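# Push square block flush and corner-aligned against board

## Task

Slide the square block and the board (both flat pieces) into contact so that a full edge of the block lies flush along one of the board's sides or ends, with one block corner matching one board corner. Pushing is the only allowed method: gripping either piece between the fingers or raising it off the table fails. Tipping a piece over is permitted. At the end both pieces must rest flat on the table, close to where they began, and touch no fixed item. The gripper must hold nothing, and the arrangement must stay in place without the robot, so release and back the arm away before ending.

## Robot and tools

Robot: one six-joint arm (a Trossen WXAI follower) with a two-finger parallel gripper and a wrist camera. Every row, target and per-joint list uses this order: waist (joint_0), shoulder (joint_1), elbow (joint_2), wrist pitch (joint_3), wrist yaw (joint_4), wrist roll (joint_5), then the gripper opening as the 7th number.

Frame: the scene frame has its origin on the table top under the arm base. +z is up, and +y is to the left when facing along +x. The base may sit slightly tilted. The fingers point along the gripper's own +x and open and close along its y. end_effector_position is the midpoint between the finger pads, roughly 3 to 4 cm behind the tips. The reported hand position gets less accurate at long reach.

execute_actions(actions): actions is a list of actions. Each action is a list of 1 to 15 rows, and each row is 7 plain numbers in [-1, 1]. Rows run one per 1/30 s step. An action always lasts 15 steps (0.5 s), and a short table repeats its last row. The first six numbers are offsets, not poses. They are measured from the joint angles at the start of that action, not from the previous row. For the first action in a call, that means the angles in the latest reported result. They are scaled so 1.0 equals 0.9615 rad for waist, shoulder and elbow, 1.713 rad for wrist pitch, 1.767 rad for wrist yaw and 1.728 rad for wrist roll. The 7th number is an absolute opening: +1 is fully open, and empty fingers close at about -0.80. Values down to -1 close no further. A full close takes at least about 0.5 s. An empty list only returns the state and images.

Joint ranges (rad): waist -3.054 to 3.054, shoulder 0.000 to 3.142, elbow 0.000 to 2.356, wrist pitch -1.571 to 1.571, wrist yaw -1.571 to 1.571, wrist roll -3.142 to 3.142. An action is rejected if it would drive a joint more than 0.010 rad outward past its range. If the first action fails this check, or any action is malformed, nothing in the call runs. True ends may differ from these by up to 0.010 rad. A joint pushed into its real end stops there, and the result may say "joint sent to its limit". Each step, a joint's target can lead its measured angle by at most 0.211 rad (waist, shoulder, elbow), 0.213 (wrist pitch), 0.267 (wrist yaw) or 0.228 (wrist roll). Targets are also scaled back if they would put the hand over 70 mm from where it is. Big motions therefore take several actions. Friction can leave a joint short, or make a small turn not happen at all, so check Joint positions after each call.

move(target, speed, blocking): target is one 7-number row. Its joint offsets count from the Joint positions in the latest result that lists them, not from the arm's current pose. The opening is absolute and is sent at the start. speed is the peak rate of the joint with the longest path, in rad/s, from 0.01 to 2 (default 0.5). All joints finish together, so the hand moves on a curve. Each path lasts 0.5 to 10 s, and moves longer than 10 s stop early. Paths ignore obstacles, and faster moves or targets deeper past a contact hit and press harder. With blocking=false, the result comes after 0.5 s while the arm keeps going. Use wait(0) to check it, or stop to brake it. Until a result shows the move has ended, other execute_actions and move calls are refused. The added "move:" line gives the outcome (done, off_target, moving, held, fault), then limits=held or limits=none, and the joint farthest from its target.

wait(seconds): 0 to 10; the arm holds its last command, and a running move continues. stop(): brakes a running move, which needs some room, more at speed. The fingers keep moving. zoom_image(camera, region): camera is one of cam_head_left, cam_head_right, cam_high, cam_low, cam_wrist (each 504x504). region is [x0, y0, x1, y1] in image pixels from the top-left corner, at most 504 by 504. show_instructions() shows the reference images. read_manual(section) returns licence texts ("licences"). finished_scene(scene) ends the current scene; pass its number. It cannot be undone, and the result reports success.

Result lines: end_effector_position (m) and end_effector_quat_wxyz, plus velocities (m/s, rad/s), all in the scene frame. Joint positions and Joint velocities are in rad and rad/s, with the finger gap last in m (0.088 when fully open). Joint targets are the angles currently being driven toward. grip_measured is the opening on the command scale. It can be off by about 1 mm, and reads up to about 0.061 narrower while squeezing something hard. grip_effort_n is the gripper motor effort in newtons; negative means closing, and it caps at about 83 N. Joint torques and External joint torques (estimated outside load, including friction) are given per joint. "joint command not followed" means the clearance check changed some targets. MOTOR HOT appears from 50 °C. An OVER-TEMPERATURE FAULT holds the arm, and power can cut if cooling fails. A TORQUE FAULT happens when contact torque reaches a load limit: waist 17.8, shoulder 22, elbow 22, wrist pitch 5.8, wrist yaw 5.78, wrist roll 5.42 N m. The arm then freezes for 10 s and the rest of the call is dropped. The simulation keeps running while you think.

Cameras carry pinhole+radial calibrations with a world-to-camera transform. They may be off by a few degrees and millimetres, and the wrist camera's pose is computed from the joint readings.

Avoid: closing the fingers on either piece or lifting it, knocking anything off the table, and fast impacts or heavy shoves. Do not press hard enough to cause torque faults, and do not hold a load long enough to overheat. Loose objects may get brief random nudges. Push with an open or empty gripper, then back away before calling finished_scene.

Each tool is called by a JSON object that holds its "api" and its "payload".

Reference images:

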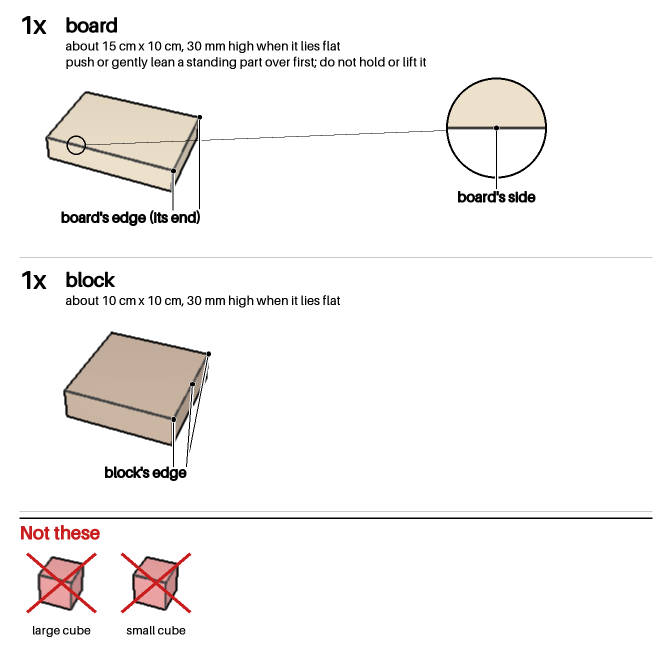

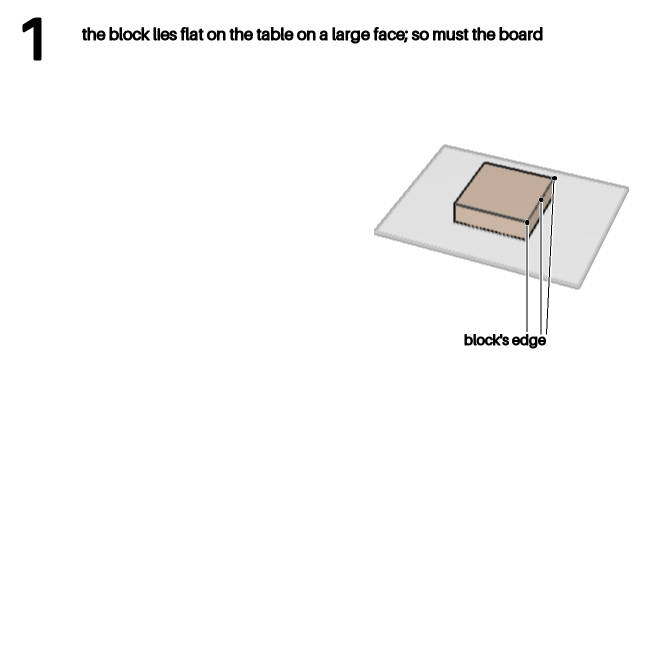

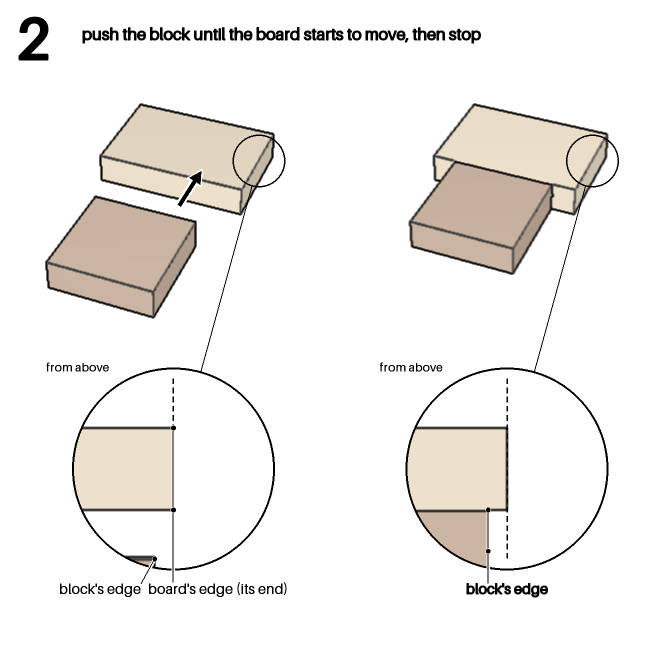

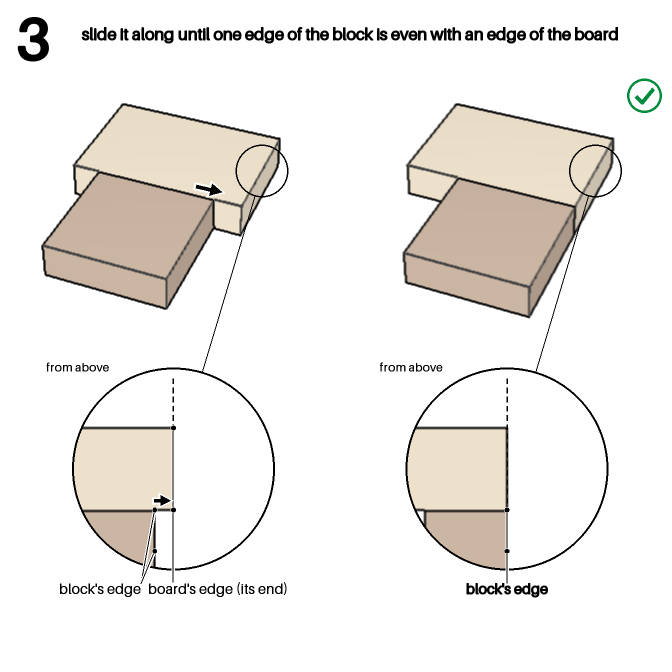

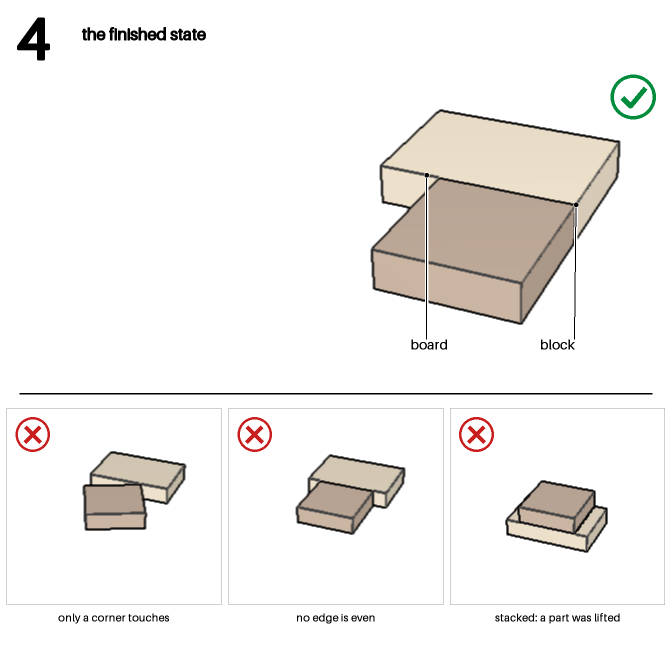

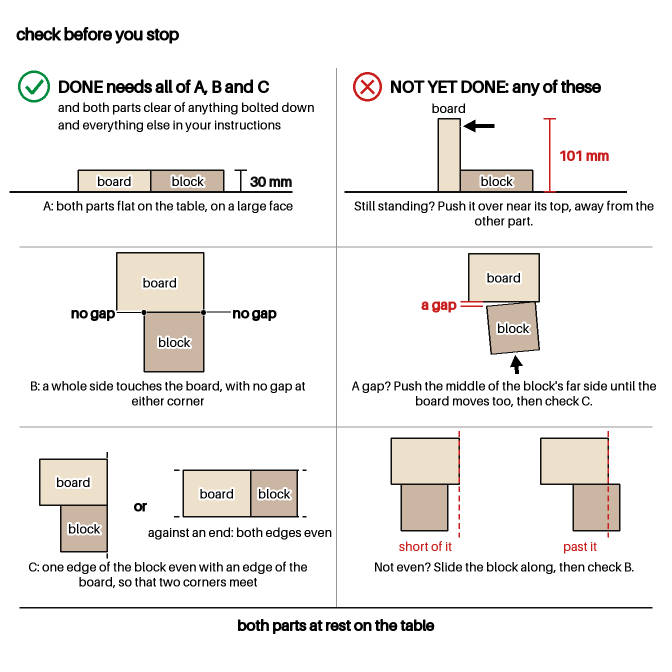

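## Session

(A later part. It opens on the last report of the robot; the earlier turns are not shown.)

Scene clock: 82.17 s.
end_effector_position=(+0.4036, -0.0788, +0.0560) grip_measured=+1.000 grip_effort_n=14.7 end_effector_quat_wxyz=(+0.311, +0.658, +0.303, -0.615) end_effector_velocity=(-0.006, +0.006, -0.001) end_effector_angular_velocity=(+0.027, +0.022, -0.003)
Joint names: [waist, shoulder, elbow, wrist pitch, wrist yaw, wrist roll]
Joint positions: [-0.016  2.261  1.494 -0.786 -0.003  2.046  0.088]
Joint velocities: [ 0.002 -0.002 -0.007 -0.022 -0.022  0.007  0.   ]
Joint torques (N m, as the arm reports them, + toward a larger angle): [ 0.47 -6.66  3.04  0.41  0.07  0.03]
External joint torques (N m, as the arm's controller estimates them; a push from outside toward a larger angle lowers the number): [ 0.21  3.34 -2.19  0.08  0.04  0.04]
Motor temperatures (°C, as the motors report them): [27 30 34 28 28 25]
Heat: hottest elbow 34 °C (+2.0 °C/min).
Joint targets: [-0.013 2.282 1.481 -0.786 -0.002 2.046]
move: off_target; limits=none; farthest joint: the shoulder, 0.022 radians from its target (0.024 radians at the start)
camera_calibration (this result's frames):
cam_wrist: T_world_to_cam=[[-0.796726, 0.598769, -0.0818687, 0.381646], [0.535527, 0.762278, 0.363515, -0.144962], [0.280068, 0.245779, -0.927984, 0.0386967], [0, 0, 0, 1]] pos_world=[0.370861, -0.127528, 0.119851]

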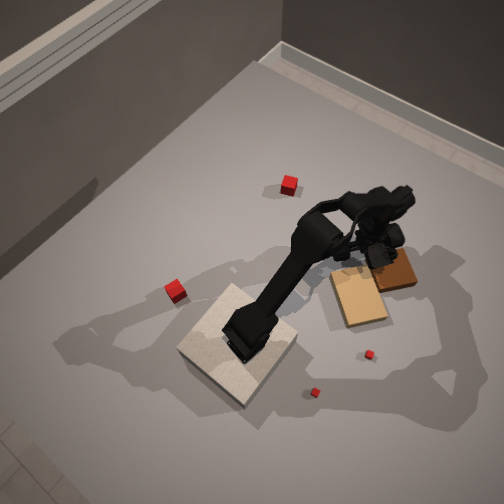

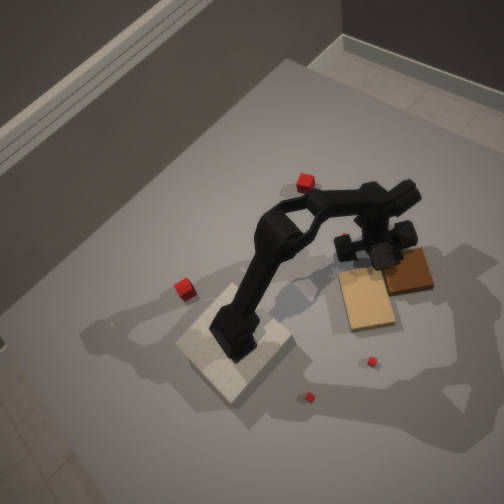

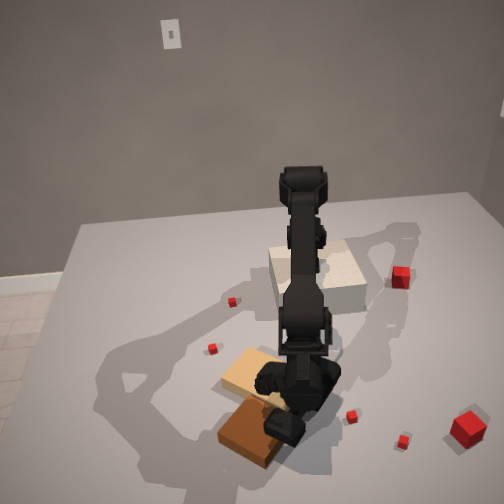

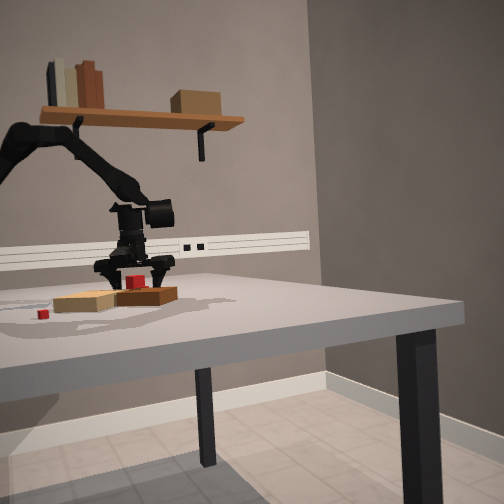

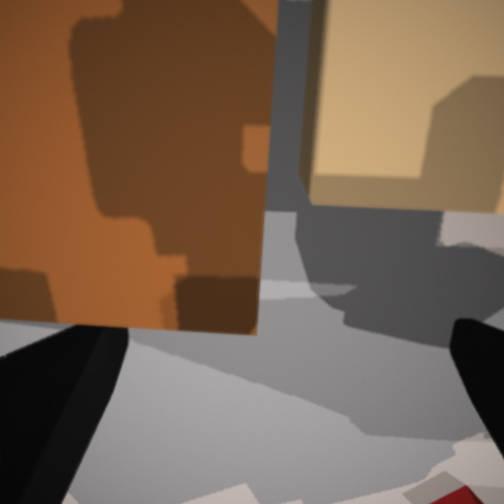

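{"api": "move", "payload": {"target": [-0.12,-0.027,-0.08,0.013,0,-0.048,1], "speed": 0.06}}

Scene clock: 90.87 s.
end_effector_position=(+0.3853, -0.1122, +0.0540) grip_measured=+1.000 grip_effort_n=14.7 end_effector_quat_wxyz=(+0.301, +0.664, +0.302, -0.614) end_effector_velocity=(-0.002, +0.001, +0.000) end_effector_angular_velocity=(+0.009, +0.005, +0.005)
Joint names: [waist, shoulder, elbow, wrist pitch, wrist yaw, wrist roll]
Joint positions: [-0.114  2.231  1.437 -0.76  -0.02   1.967  0.088]
Joint velocities: [-0.002 -0.002 -0.002 -0.007 -0.007 -0.007  0.   ]
Joint torques (N m, as the arm reports them, + toward a larger angle): [-1.45 -7.93  2.2   0.24  0.78 -0.07]
External joint torques (N m, as the arm's controller estimates them; a push from outside toward a larger angle lowers the number): [-1.75  1.81 -3.   -0.12  0.76 -0.06]
Motor temperatures (°C, as the motors report them): [27 31 33 27 28 25]
Heat: hottest elbow 33 °C (+0.0 °C/min).
Joint targets: [-0.131 2.235 1.417 -0.763 -0.003 1.963]
move: off_target; limits=none; farthest joint: the elbow, 0.020 radians from its target (0.077 radians at the start)
camera_calibration (this result's frames):
cam_wrist: T_world_to_cam=[[-0.786139, 0.613532, -0.0745857, 0.384059], [0.547125, 0.746971, 0.377742, -0.115886], [0.28747, 0.25615, -0.922902, 0.0482652], [0, 0, 0, 1]] pos_world=[0.351453, -0.161432, 0.116964]

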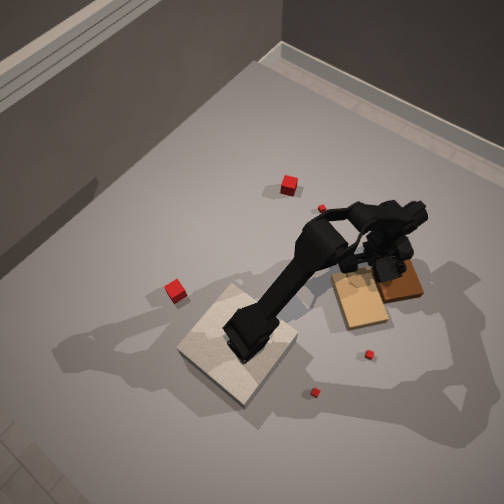

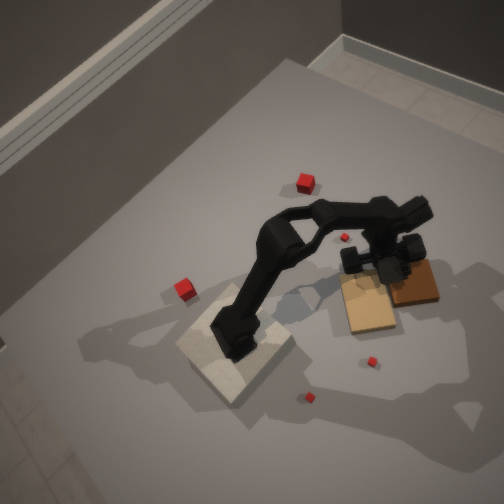

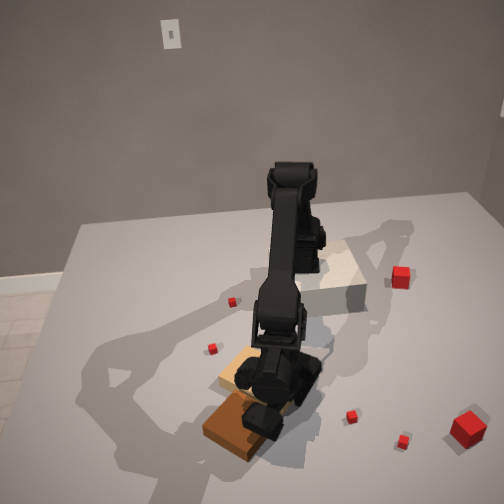

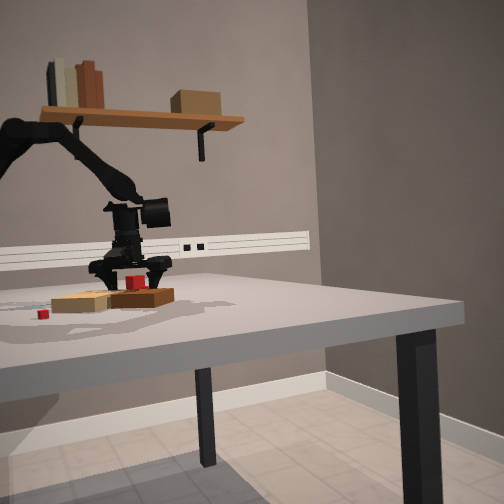

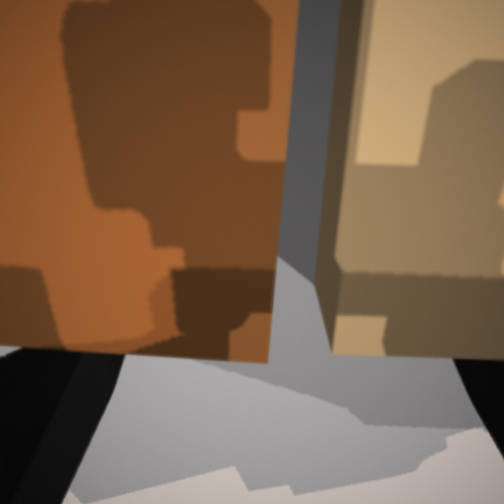

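{"api": "move", "payload": {"target": [-0.021,0.004,-0.022,-0.002,0.01,0.02,1], "speed": 0.04}}

Scene clock: 96.10 s.
end_effector_position=(+0.3845, -0.1137, +0.0540) grip_measured=+1.000 grip_effort_n=14.7 end_effector_quat_wxyz=(+0.290, +0.669, +0.292, -0.619) end_effector_velocity=(-0.004, -0.001, -0.001) end_effector_angular_velocity=(-0.004, +0.014, +0.005)
Joint names: [waist, shoulder, elbow, wrist pitch, wrist yaw, wrist roll]
Joint positions: [-0.117  2.23   1.436 -0.76  -0.019  1.996  0.088]
Joint velocities: [-0.002 -0.002 -0.007 -0.007  0.007 -0.007  0.   ]
Joint torques (N m, as the arm reports them, + toward a larger angle): [-1.34 -7.94  2.3   0.2   0.74  0.22]
External joint torques (N m, as the arm's controller estimates them; a push from outside toward a larger angle lowers the number): [-1.61  1.84 -2.92 -0.16  0.71  0.23]
Motor temperatures (°C, as the motors report them): [27 33 33 27 28 25]
Heat: hottest shoulder 33 °C (+0.0 °C/min).
Joint targets: [-0.134 2.235 1.416 -0.764 -0.002 2.001]
move: off_target; limits=none; farthest joint: the elbow, 0.020 radians from its target (0.021 radians at the start)
camera_calibration (this result's frames):
cam_wrist: T_world_to_cam=[[-0.765246, 0.63963, -0.0726155, 0.379232], [0.572496, 0.727793, 0.377578, -0.126236], [0.294359, 0.247368, -0.923126, 0.0452247], [0, 0, 0, 1]] pos_world=[0.349163, -0.161881, 0.11695]

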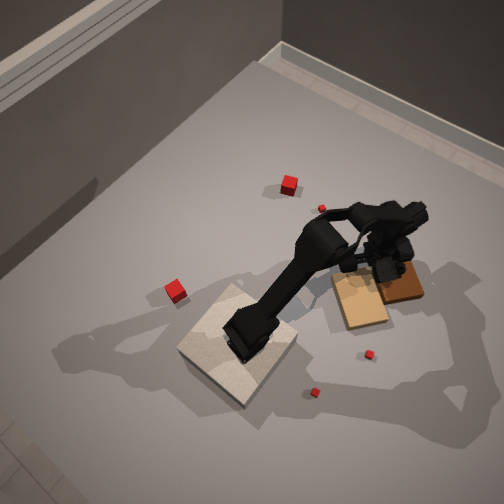

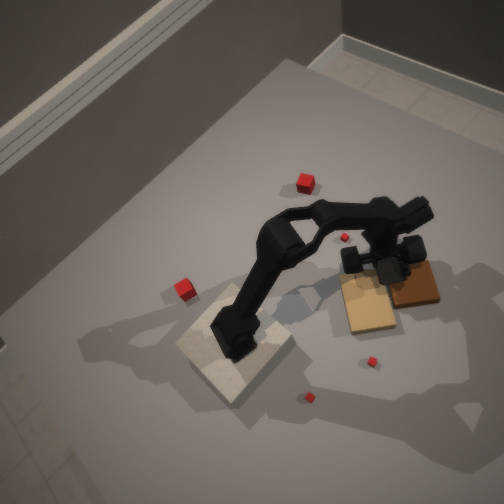

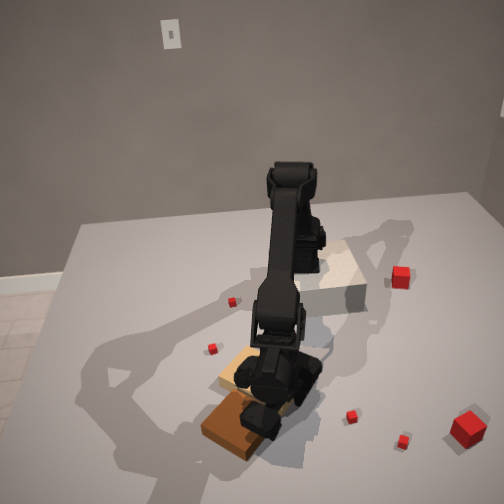

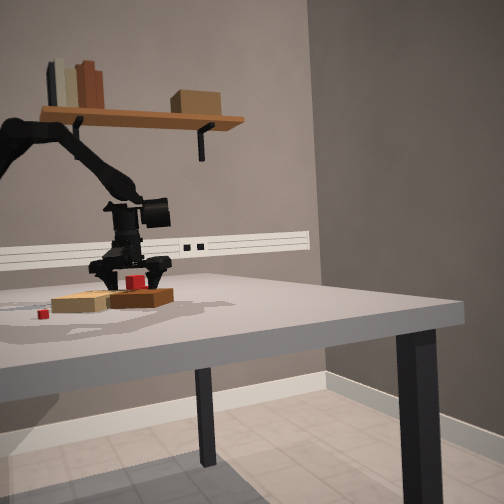

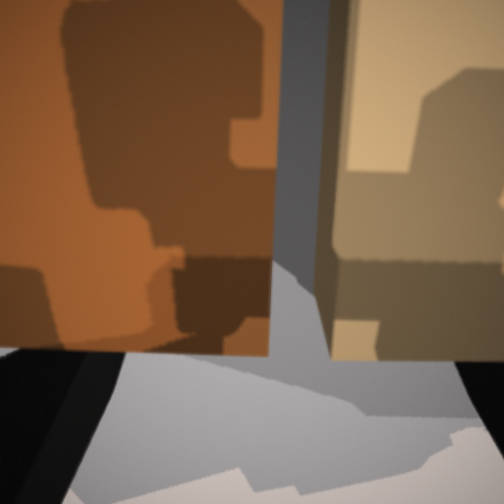

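{"api": "move", "payload": {"target": [0.04,-0.11,0.077,-0.11,0.011,0,1], "speed": 0.3}}

{"api": "move", "payload": {"target": [-0.122,-0.6,-0.745,0.08,0,-0.95,0.7], "speed": 1.2}}

Scene clock: 102.77 s.
end_effector_position=(+0.3790, -0.1011, +0.1055) grip_measured=+1.000 grip_effort_n=14.7 end_effector_quat_wxyz=(+0.302, +0.654, +0.304, -0.624) end_effector_velocity=(-0.002, +0.001, +0.000) end_effector_angular_velocity=(+0.009, +0.005, +0.005)
Joint names: [waist, shoulder, elbow, wrist pitch, wrist yaw, wrist roll]
Joint positions: [-0.08   2.133  1.504 -0.947 -0.002  1.996  0.088]
Joint velocities: [-0.002 -0.002 -0.002 -0.007 -0.007 -0.007  0.   ]
Joint torques (N m, as the arm reports them, + toward a larger angle): [ 0.52 -9.04  5.18  0.25  0.13  0.04]
External joint torques (N m, as the arm's controller estimates them; a push from outside toward a larger angle lowers the number): [ 0.23  0.45 -0.36 -0.05  0.1   0.04]
Motor temperatures (°C, as the motors report them): [27 34 33 27 28 25]
Heat: hottest shoulder 34 °C (+0.0 °C/min).
Joint targets: [-0.079 2.124 1.510 -0.949 0.000 1.996]
move: done; limits=none; farthest joint: the shoulder, 0.009 radians from its target (0.106 radians at the start)
camera_calibration (this result's frames):
cam_wrist: T_world_to_cam=[[-0.789954, 0.610153, -0.0607132, 0.37582], [0.554347, 0.752984, 0.354563, -0.139911], [0.262053, 0.246432, -0.933059, 0.104503], [0, 0, 0, 1]] pos_world=[0.347054, -0.14971, 0.169932]

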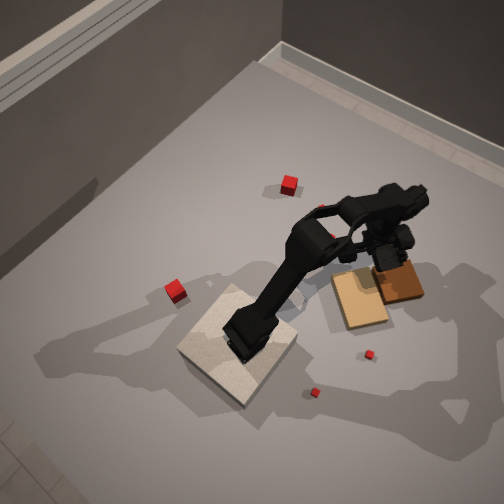

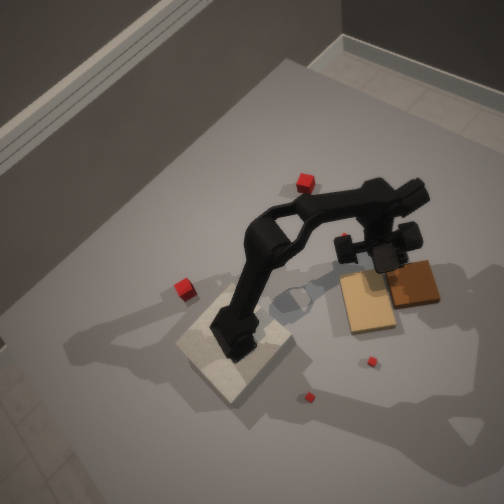

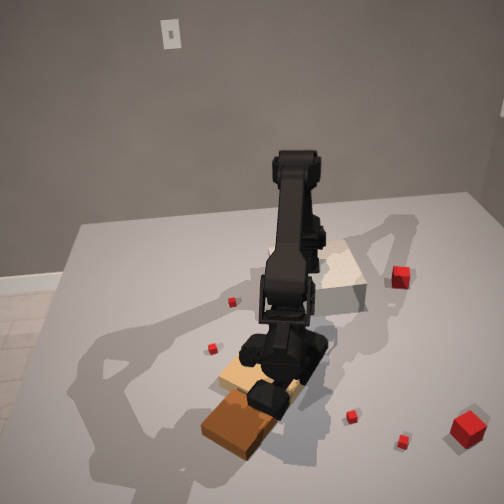

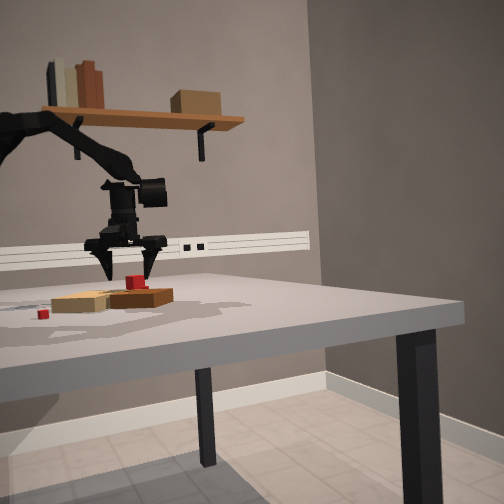

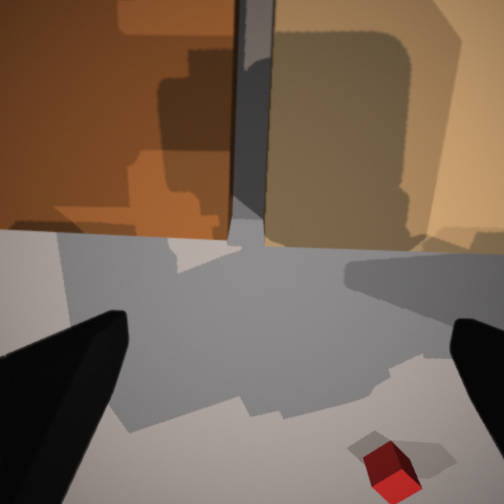

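Scene clock: 104.83 s.
end_effector_position=(+0.2175, -0.0862, +0.1087) grip_measured=+0.703 grip_effort_n=-16.0 end_effector_quat_wxyz=(+0.669, +0.265, +0.651, -0.242) end_effector_velocity=(-0.005, +0.002, -0.000) end_effector_angular_velocity=(+0.015, +0.018, +0.006)
Joint names: [waist, shoulder, elbow, wrist pitch, wrist yaw, wrist roll]
Joint positions: [-0.195  1.565  0.798 -0.811 -0.002  0.358  0.073]
Joint velocities: [-0.002 -0.002 -0.002 -0.022 -0.007 -0.007  0.   ]
Joint torques (N m, as the arm reports them, + toward a larger angle): [ 0.   -5.13  3.28  0.64 -0.01 -0.03]
External joint torques (N m, as the arm's controller estimates them; a push from outside toward a larger angle lowers the number): [-0.19 -0.08 -2.05  0.25  0.01 -0.03]
Motor temperatures (°C, as the motors report them): [27 35 33 27 28 25]
Heat: hottest shoulder 35 °C (+1.0 °C/min).
Joint targets: [-0.198 1.556 0.787 -0.809 -0.002 0.355]
move: done; limits=none; farthest joint: the elbow, 0.010 radians from its target (0.716 radians at the start)
camera_calibration (this result's frames):
cam_wrist: T_world_to_cam=[[-0.643498, -0.760936, -0.0829823, 0.0917634], [-0.743257, 0.595246, 0.30537, 0.211287], [-0.182972, 0.258182, -0.948611, 0.245596], [0, 0, 0, 1]] pos_world=[0.261027, -0.11935, 0.176069]

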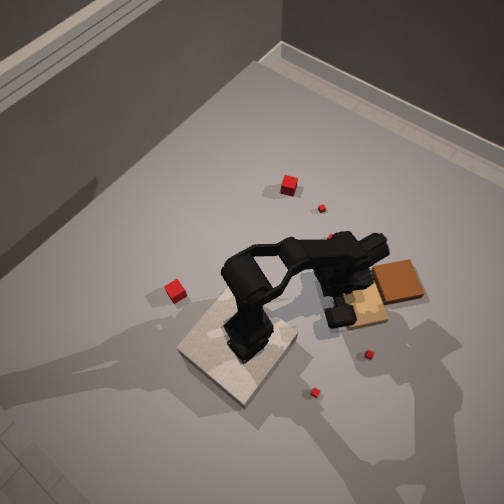

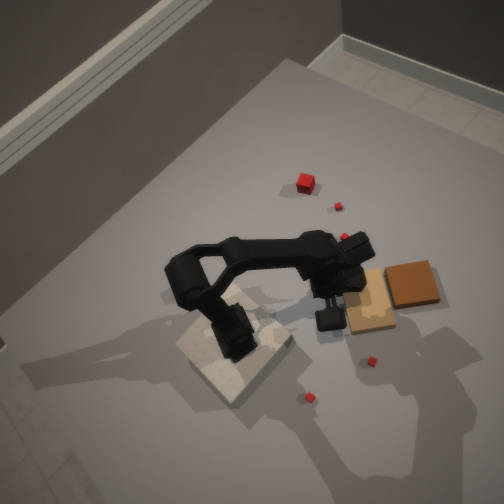

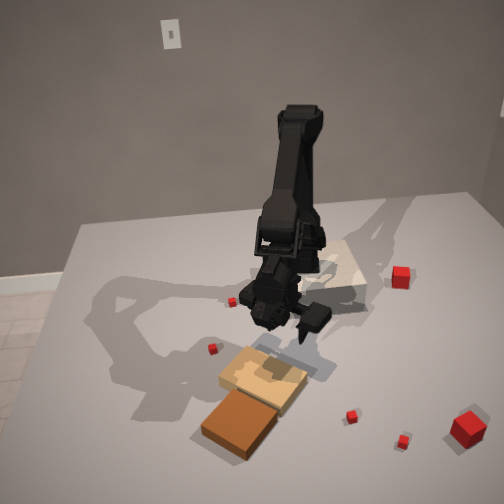

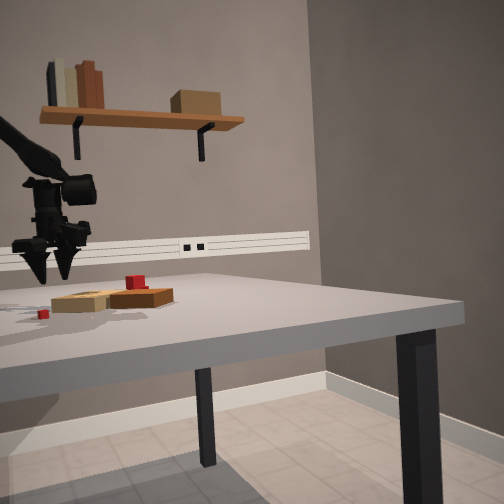

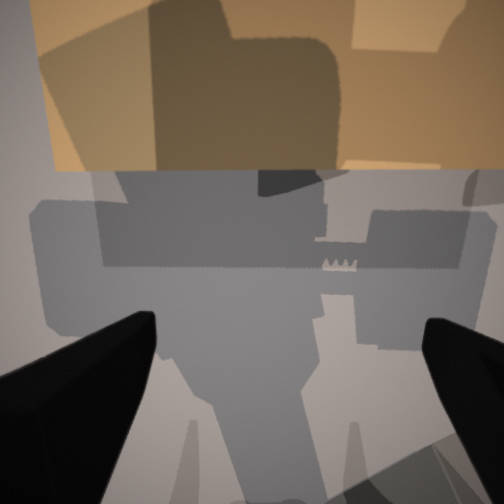

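{"api": "move", "payload": {"target": [-0.004,0.177,-0.127,0.166,0,-0.02,0.7], "speed": 0.3}}

{"api": "move", "payload": {"target": [-0.073,0.18,0.21,-0.02,0,-0.041,0.7], "speed": 0.1}}

Scene clock: 110.63 s.
end_effector_position=(+0.2216, -0.0862, +0.0518) grip_measured=+0.703 grip_effort_n=-15.6 end_effector_quat_wxyz=(+0.676, +0.255, +0.651, -0.232) end_effector_velocity=(+0.002, -0.000, +0.001) end_effector_angular_velocity=(+0.001, -0.014, +0.019)
Joint names: [waist, shoulder, elbow, wrist pitch, wrist yaw, wrist roll]
Joint positions: [-0.197  1.723  0.685 -0.529 -0.002  0.327  0.073]
Joint velocities: [-0.002 -0.007 -0.002  0.007 -0.007 -0.022 -0.   ]
Joint torques (N m, as the arm reports them, + toward a larger angle): [ 0.   -3.62  2.72  0.67 -0.01 -0.06]
External joint torques (N m, as the arm's controller estimates them; a push from outside toward a larger angle lowers the number): [-0.17  1.84 -1.78  0.25  0.   -0.06]
Motor temperatures (°C, as the motors report them): [27 34 32 27 28 25]
Heat: hottest shoulder 34 °C (+0.0 °C/min).
Joint targets: [-0.199 1.735 0.676 -0.527 -0.002 0.323]
move: off_target; limits=none; farthest joint: the shoulder, 0.012 radians from its target (0.171 radians at the start)
camera_calibration (this result's frames):
cam_wrist: T_world_to_cam=[[-0.619985, -0.779932, -0.0855845, 0.0828652], [-0.76351, 0.57458, 0.294807, 0.234929], [-0.180754, 0.24812, -0.951716, 0.191188], [0, 0, 0, 1]] pos_world=[0.265304, -0.117794, 0.11979]

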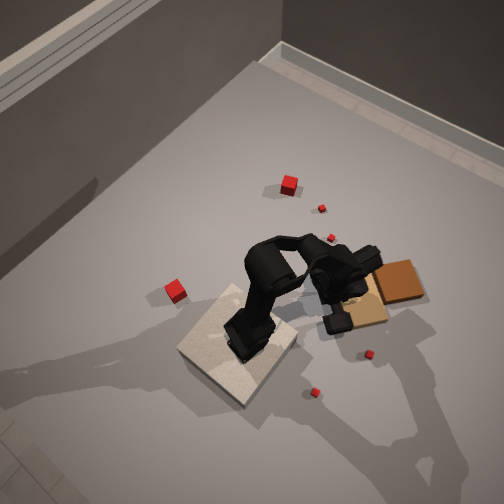

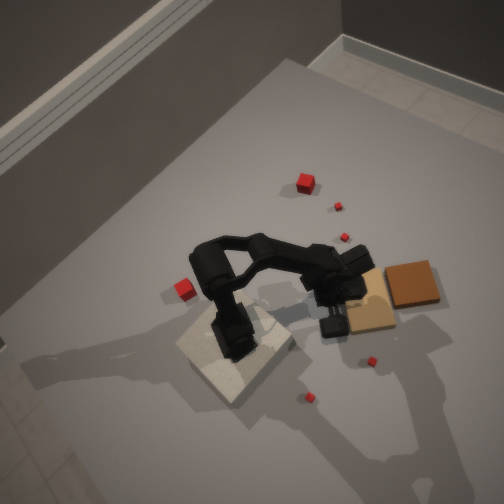

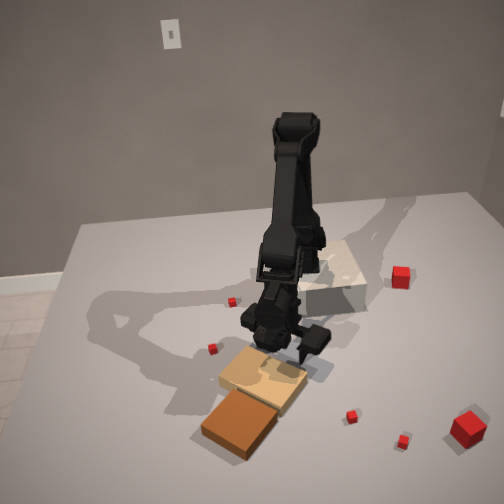

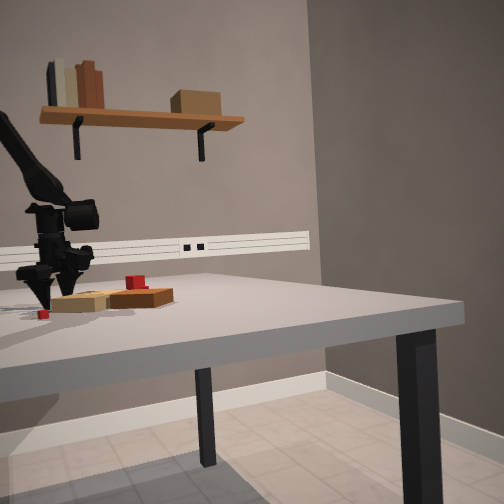

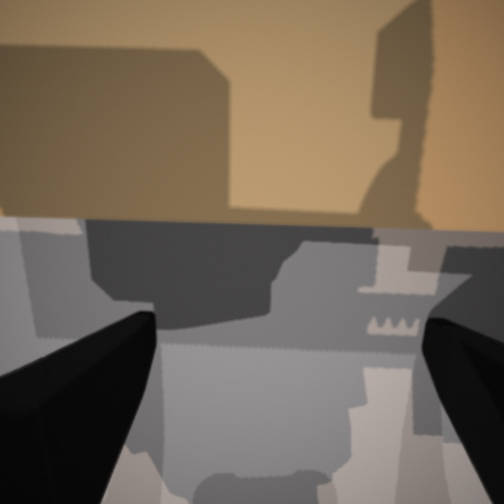

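Scene clock: 113.00 s.
end_effector_position=(+0.2524, -0.1152, +0.0510) grip_measured=+0.703 grip_effort_n=-15.6 end_effector_quat_wxyz=(+0.670, +0.256, +0.659, -0.228) end_effector_velocity=(-0.005, +0.003, +0.000) end_effector_angular_velocity=(+0.016, +0.017, -0.009)
Joint names: [waist, shoulder, elbow, wrist pitch, wrist yaw, wrist roll]
Joint positions: [-0.257  1.869  0.869 -0.589 -0.008  0.262  0.073]
Joint velocities: [-0.002 -0.002 -0.002 -0.022 -0.007  0.007 -0.   ]
Joint torques (N m, as the arm reports them, + toward a larger angle): [-0.71 -3.15  5.41  2.36  0.24 -0.15]
External joint torques (N m, as the arm's controller estimates them; a push from outside toward a larger angle lowers the number): [-0.95  3.5   0.86  2.01  0.27 -0.15]
Motor temperatures (°C, as the motors report them): [27 34 33 27 28 25]
Heat: hottest shoulder 34 °C (+0.0 °C/min).
Joint targets: [-0.267 1.897 0.887 -0.563 -0.002 0.256]
move: off_target; limits=none; farthest joint: the shoulder, 0.027 radians from its target (0.173 radians at the start)
camera_calibration (this result's frames):
cam_wrist: T_world_to_cam=[[-0.617172, -0.782032, -0.086745, 0.0783941], [-0.761576, 0.566016, 0.315639, 0.272808], [-0.197741, 0.260867, -0.944906, 0.208613], [0, 0, 0, 1]] pos_world=[0.297398, -0.147527, 0.117811]

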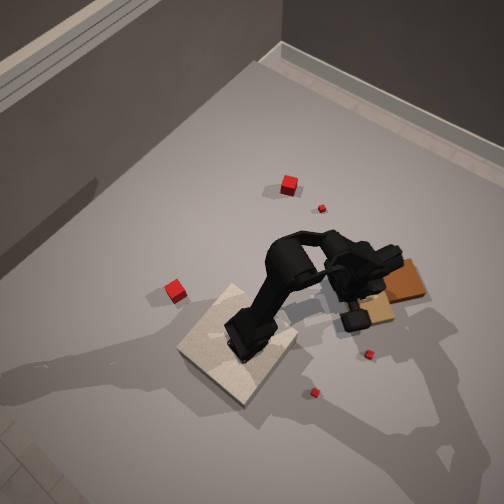

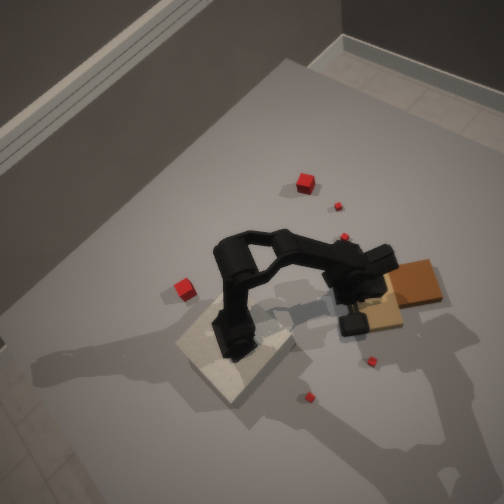

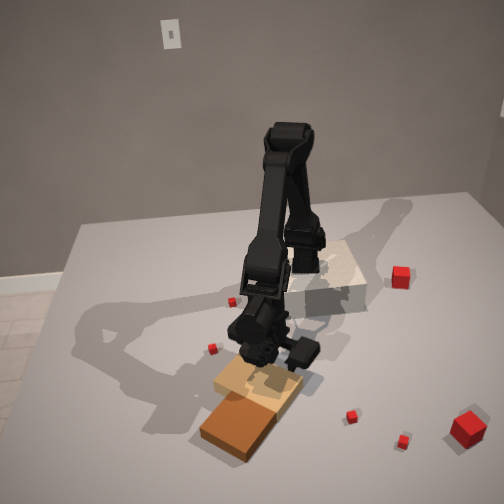

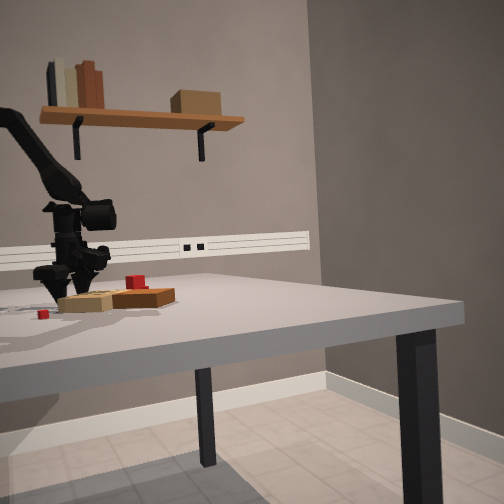

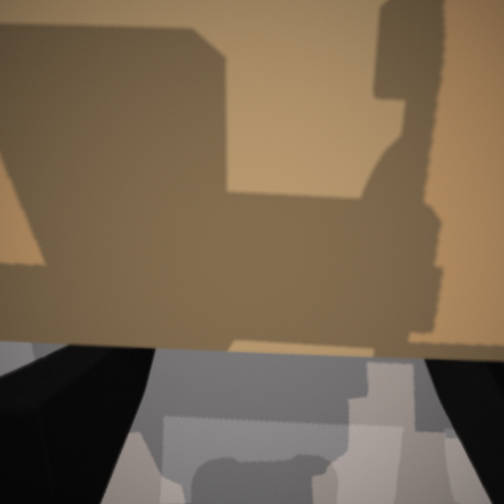

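The block moved. Retreat and inspect.

{"api": "move", "payload": {"target": [0.06,-0.4,-0.1,-0.13,0,0,0.7], "speed": 0.5}}

{"api": "zoom_image", "payload": {"camera": "cam_high", "region": [195, 350, 315, 470]}}

{"api": "zoom_image", "payload": {"camera": "cam_head_right", "region": [350, 240, 450, 340]}}

Scene clock: 117.80 s.
end_effector_position=(+0.2178, -0.0873, +0.1210) grip_measured=+0.703 grip_effort_n=-15.6 end_effector_quat_wxyz=(+0.701, +0.236, +0.639, -0.211) end_effector_velocity=(-0.004, +0.003, +0.001) end_effector_angular_velocity=(+0.026, +0.008, +0.002)
Joint names: [waist, shoulder, elbow, wrist pitch, wrist yaw, wrist roll]
Joint positions: [-0.202  1.493  0.784 -0.81  -0.008  0.262  0.073]
Joint velocities: [-0.007 -0.007 -0.002 -0.022 -0.022 -0.007 -0.   ]
Joint torques (N m, as the arm reports them, + toward a larger angle): [ 0.48 -4.8   3.52  0.45 -0.02  0.04]
External joint torques (N m, as the arm's controller estimates them; a push from outside toward a larger angle lowers the number): [ 0.33 -0.07 -2.04 -0.04  0.01  0.04]
Motor temperatures (°C, as the motors report them): [27 33 33 28 28 25]
Heat: hottest shoulder 33 °C (-1.0 °C/min).
Joint targets: [-0.199 1.484 0.773 -0.812 -0.008 0.262]
move: off_target; limits=none; farthest joint: the elbow, 0.011 radians from its target (0.096 radians at the start)
camera_calibration (this result's frames):
cam_wrist: T_world_to_cam=[[-0.568605, -0.816317, -0.101562, 0.073211], [-0.809281, 0.532975, 0.246985, 0.224368], [-0.147488, 0.222629, -0.963682, 0.248637], [0, 0, 0, 1]] pos_world=[0.259876, -0.115173, 0.191627]

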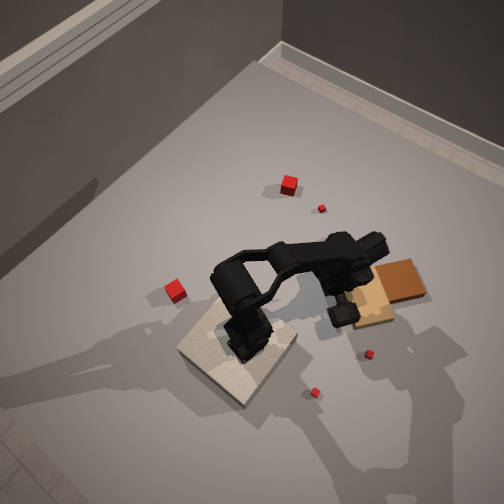

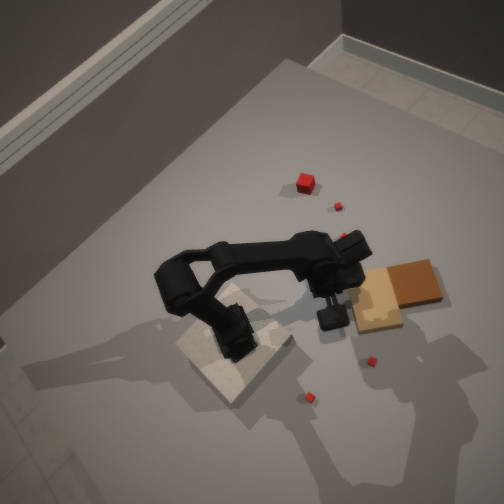

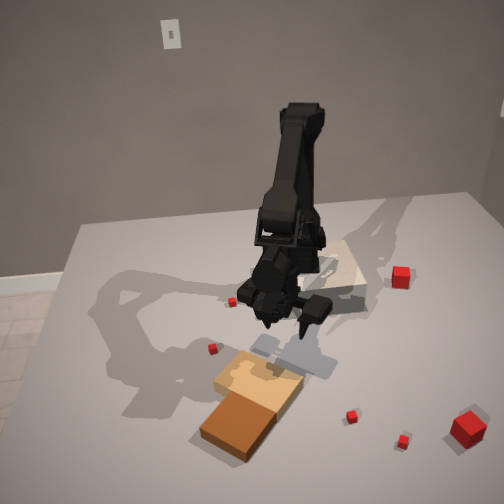

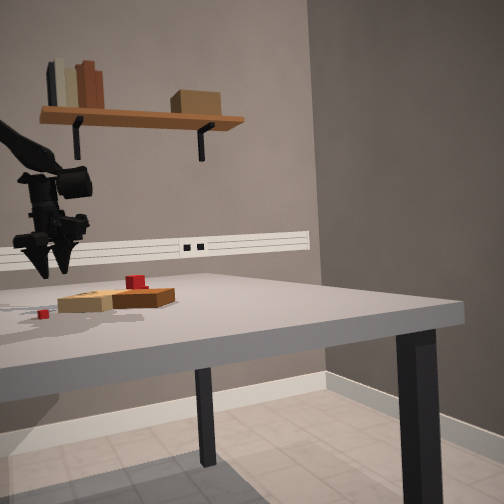

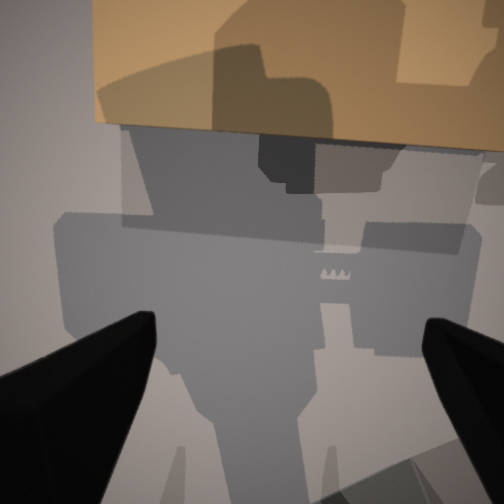

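Region (195, 350, 315, 470) of cam_high's 504x504 image, scaled by 4.200, with more detail than that image has.

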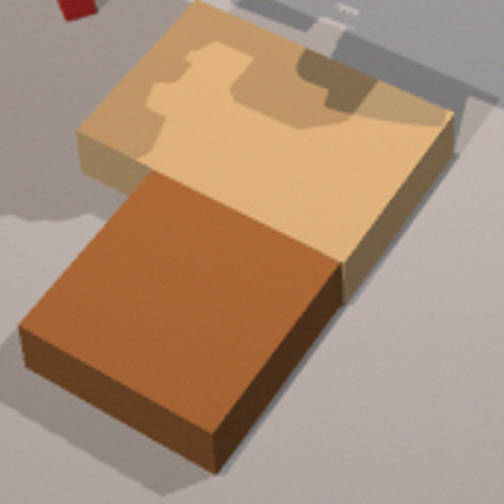

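Region (350, 240, 450, 340) of cam_head_right's 504x504 image, scaled by 5.040, with more detail than that image has.

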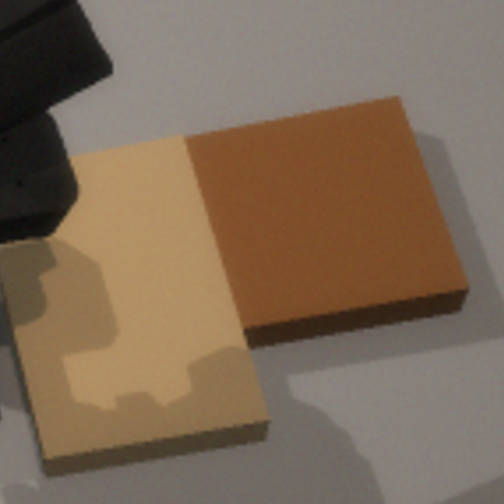

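{"api": "zoom_image", "payload": {"camera": "cam_high", "region": [262, 400, 292, 430]}}

Region (262, 400, 292, 430) of cam_high's 504x504 image, scaled by 16.800, with more detail than that image has.

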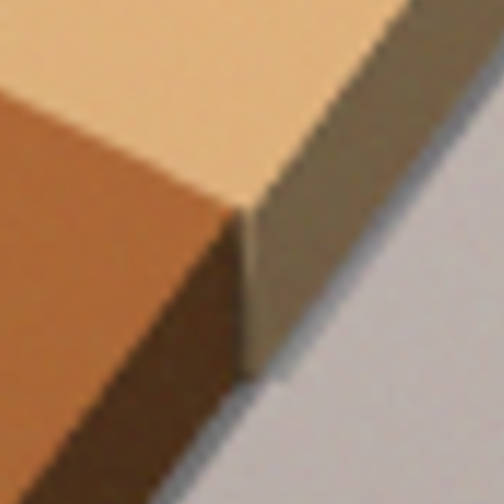

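{"api": "finished_scene", "payload": {"scene": 1}}

The scene is finished: the task was done.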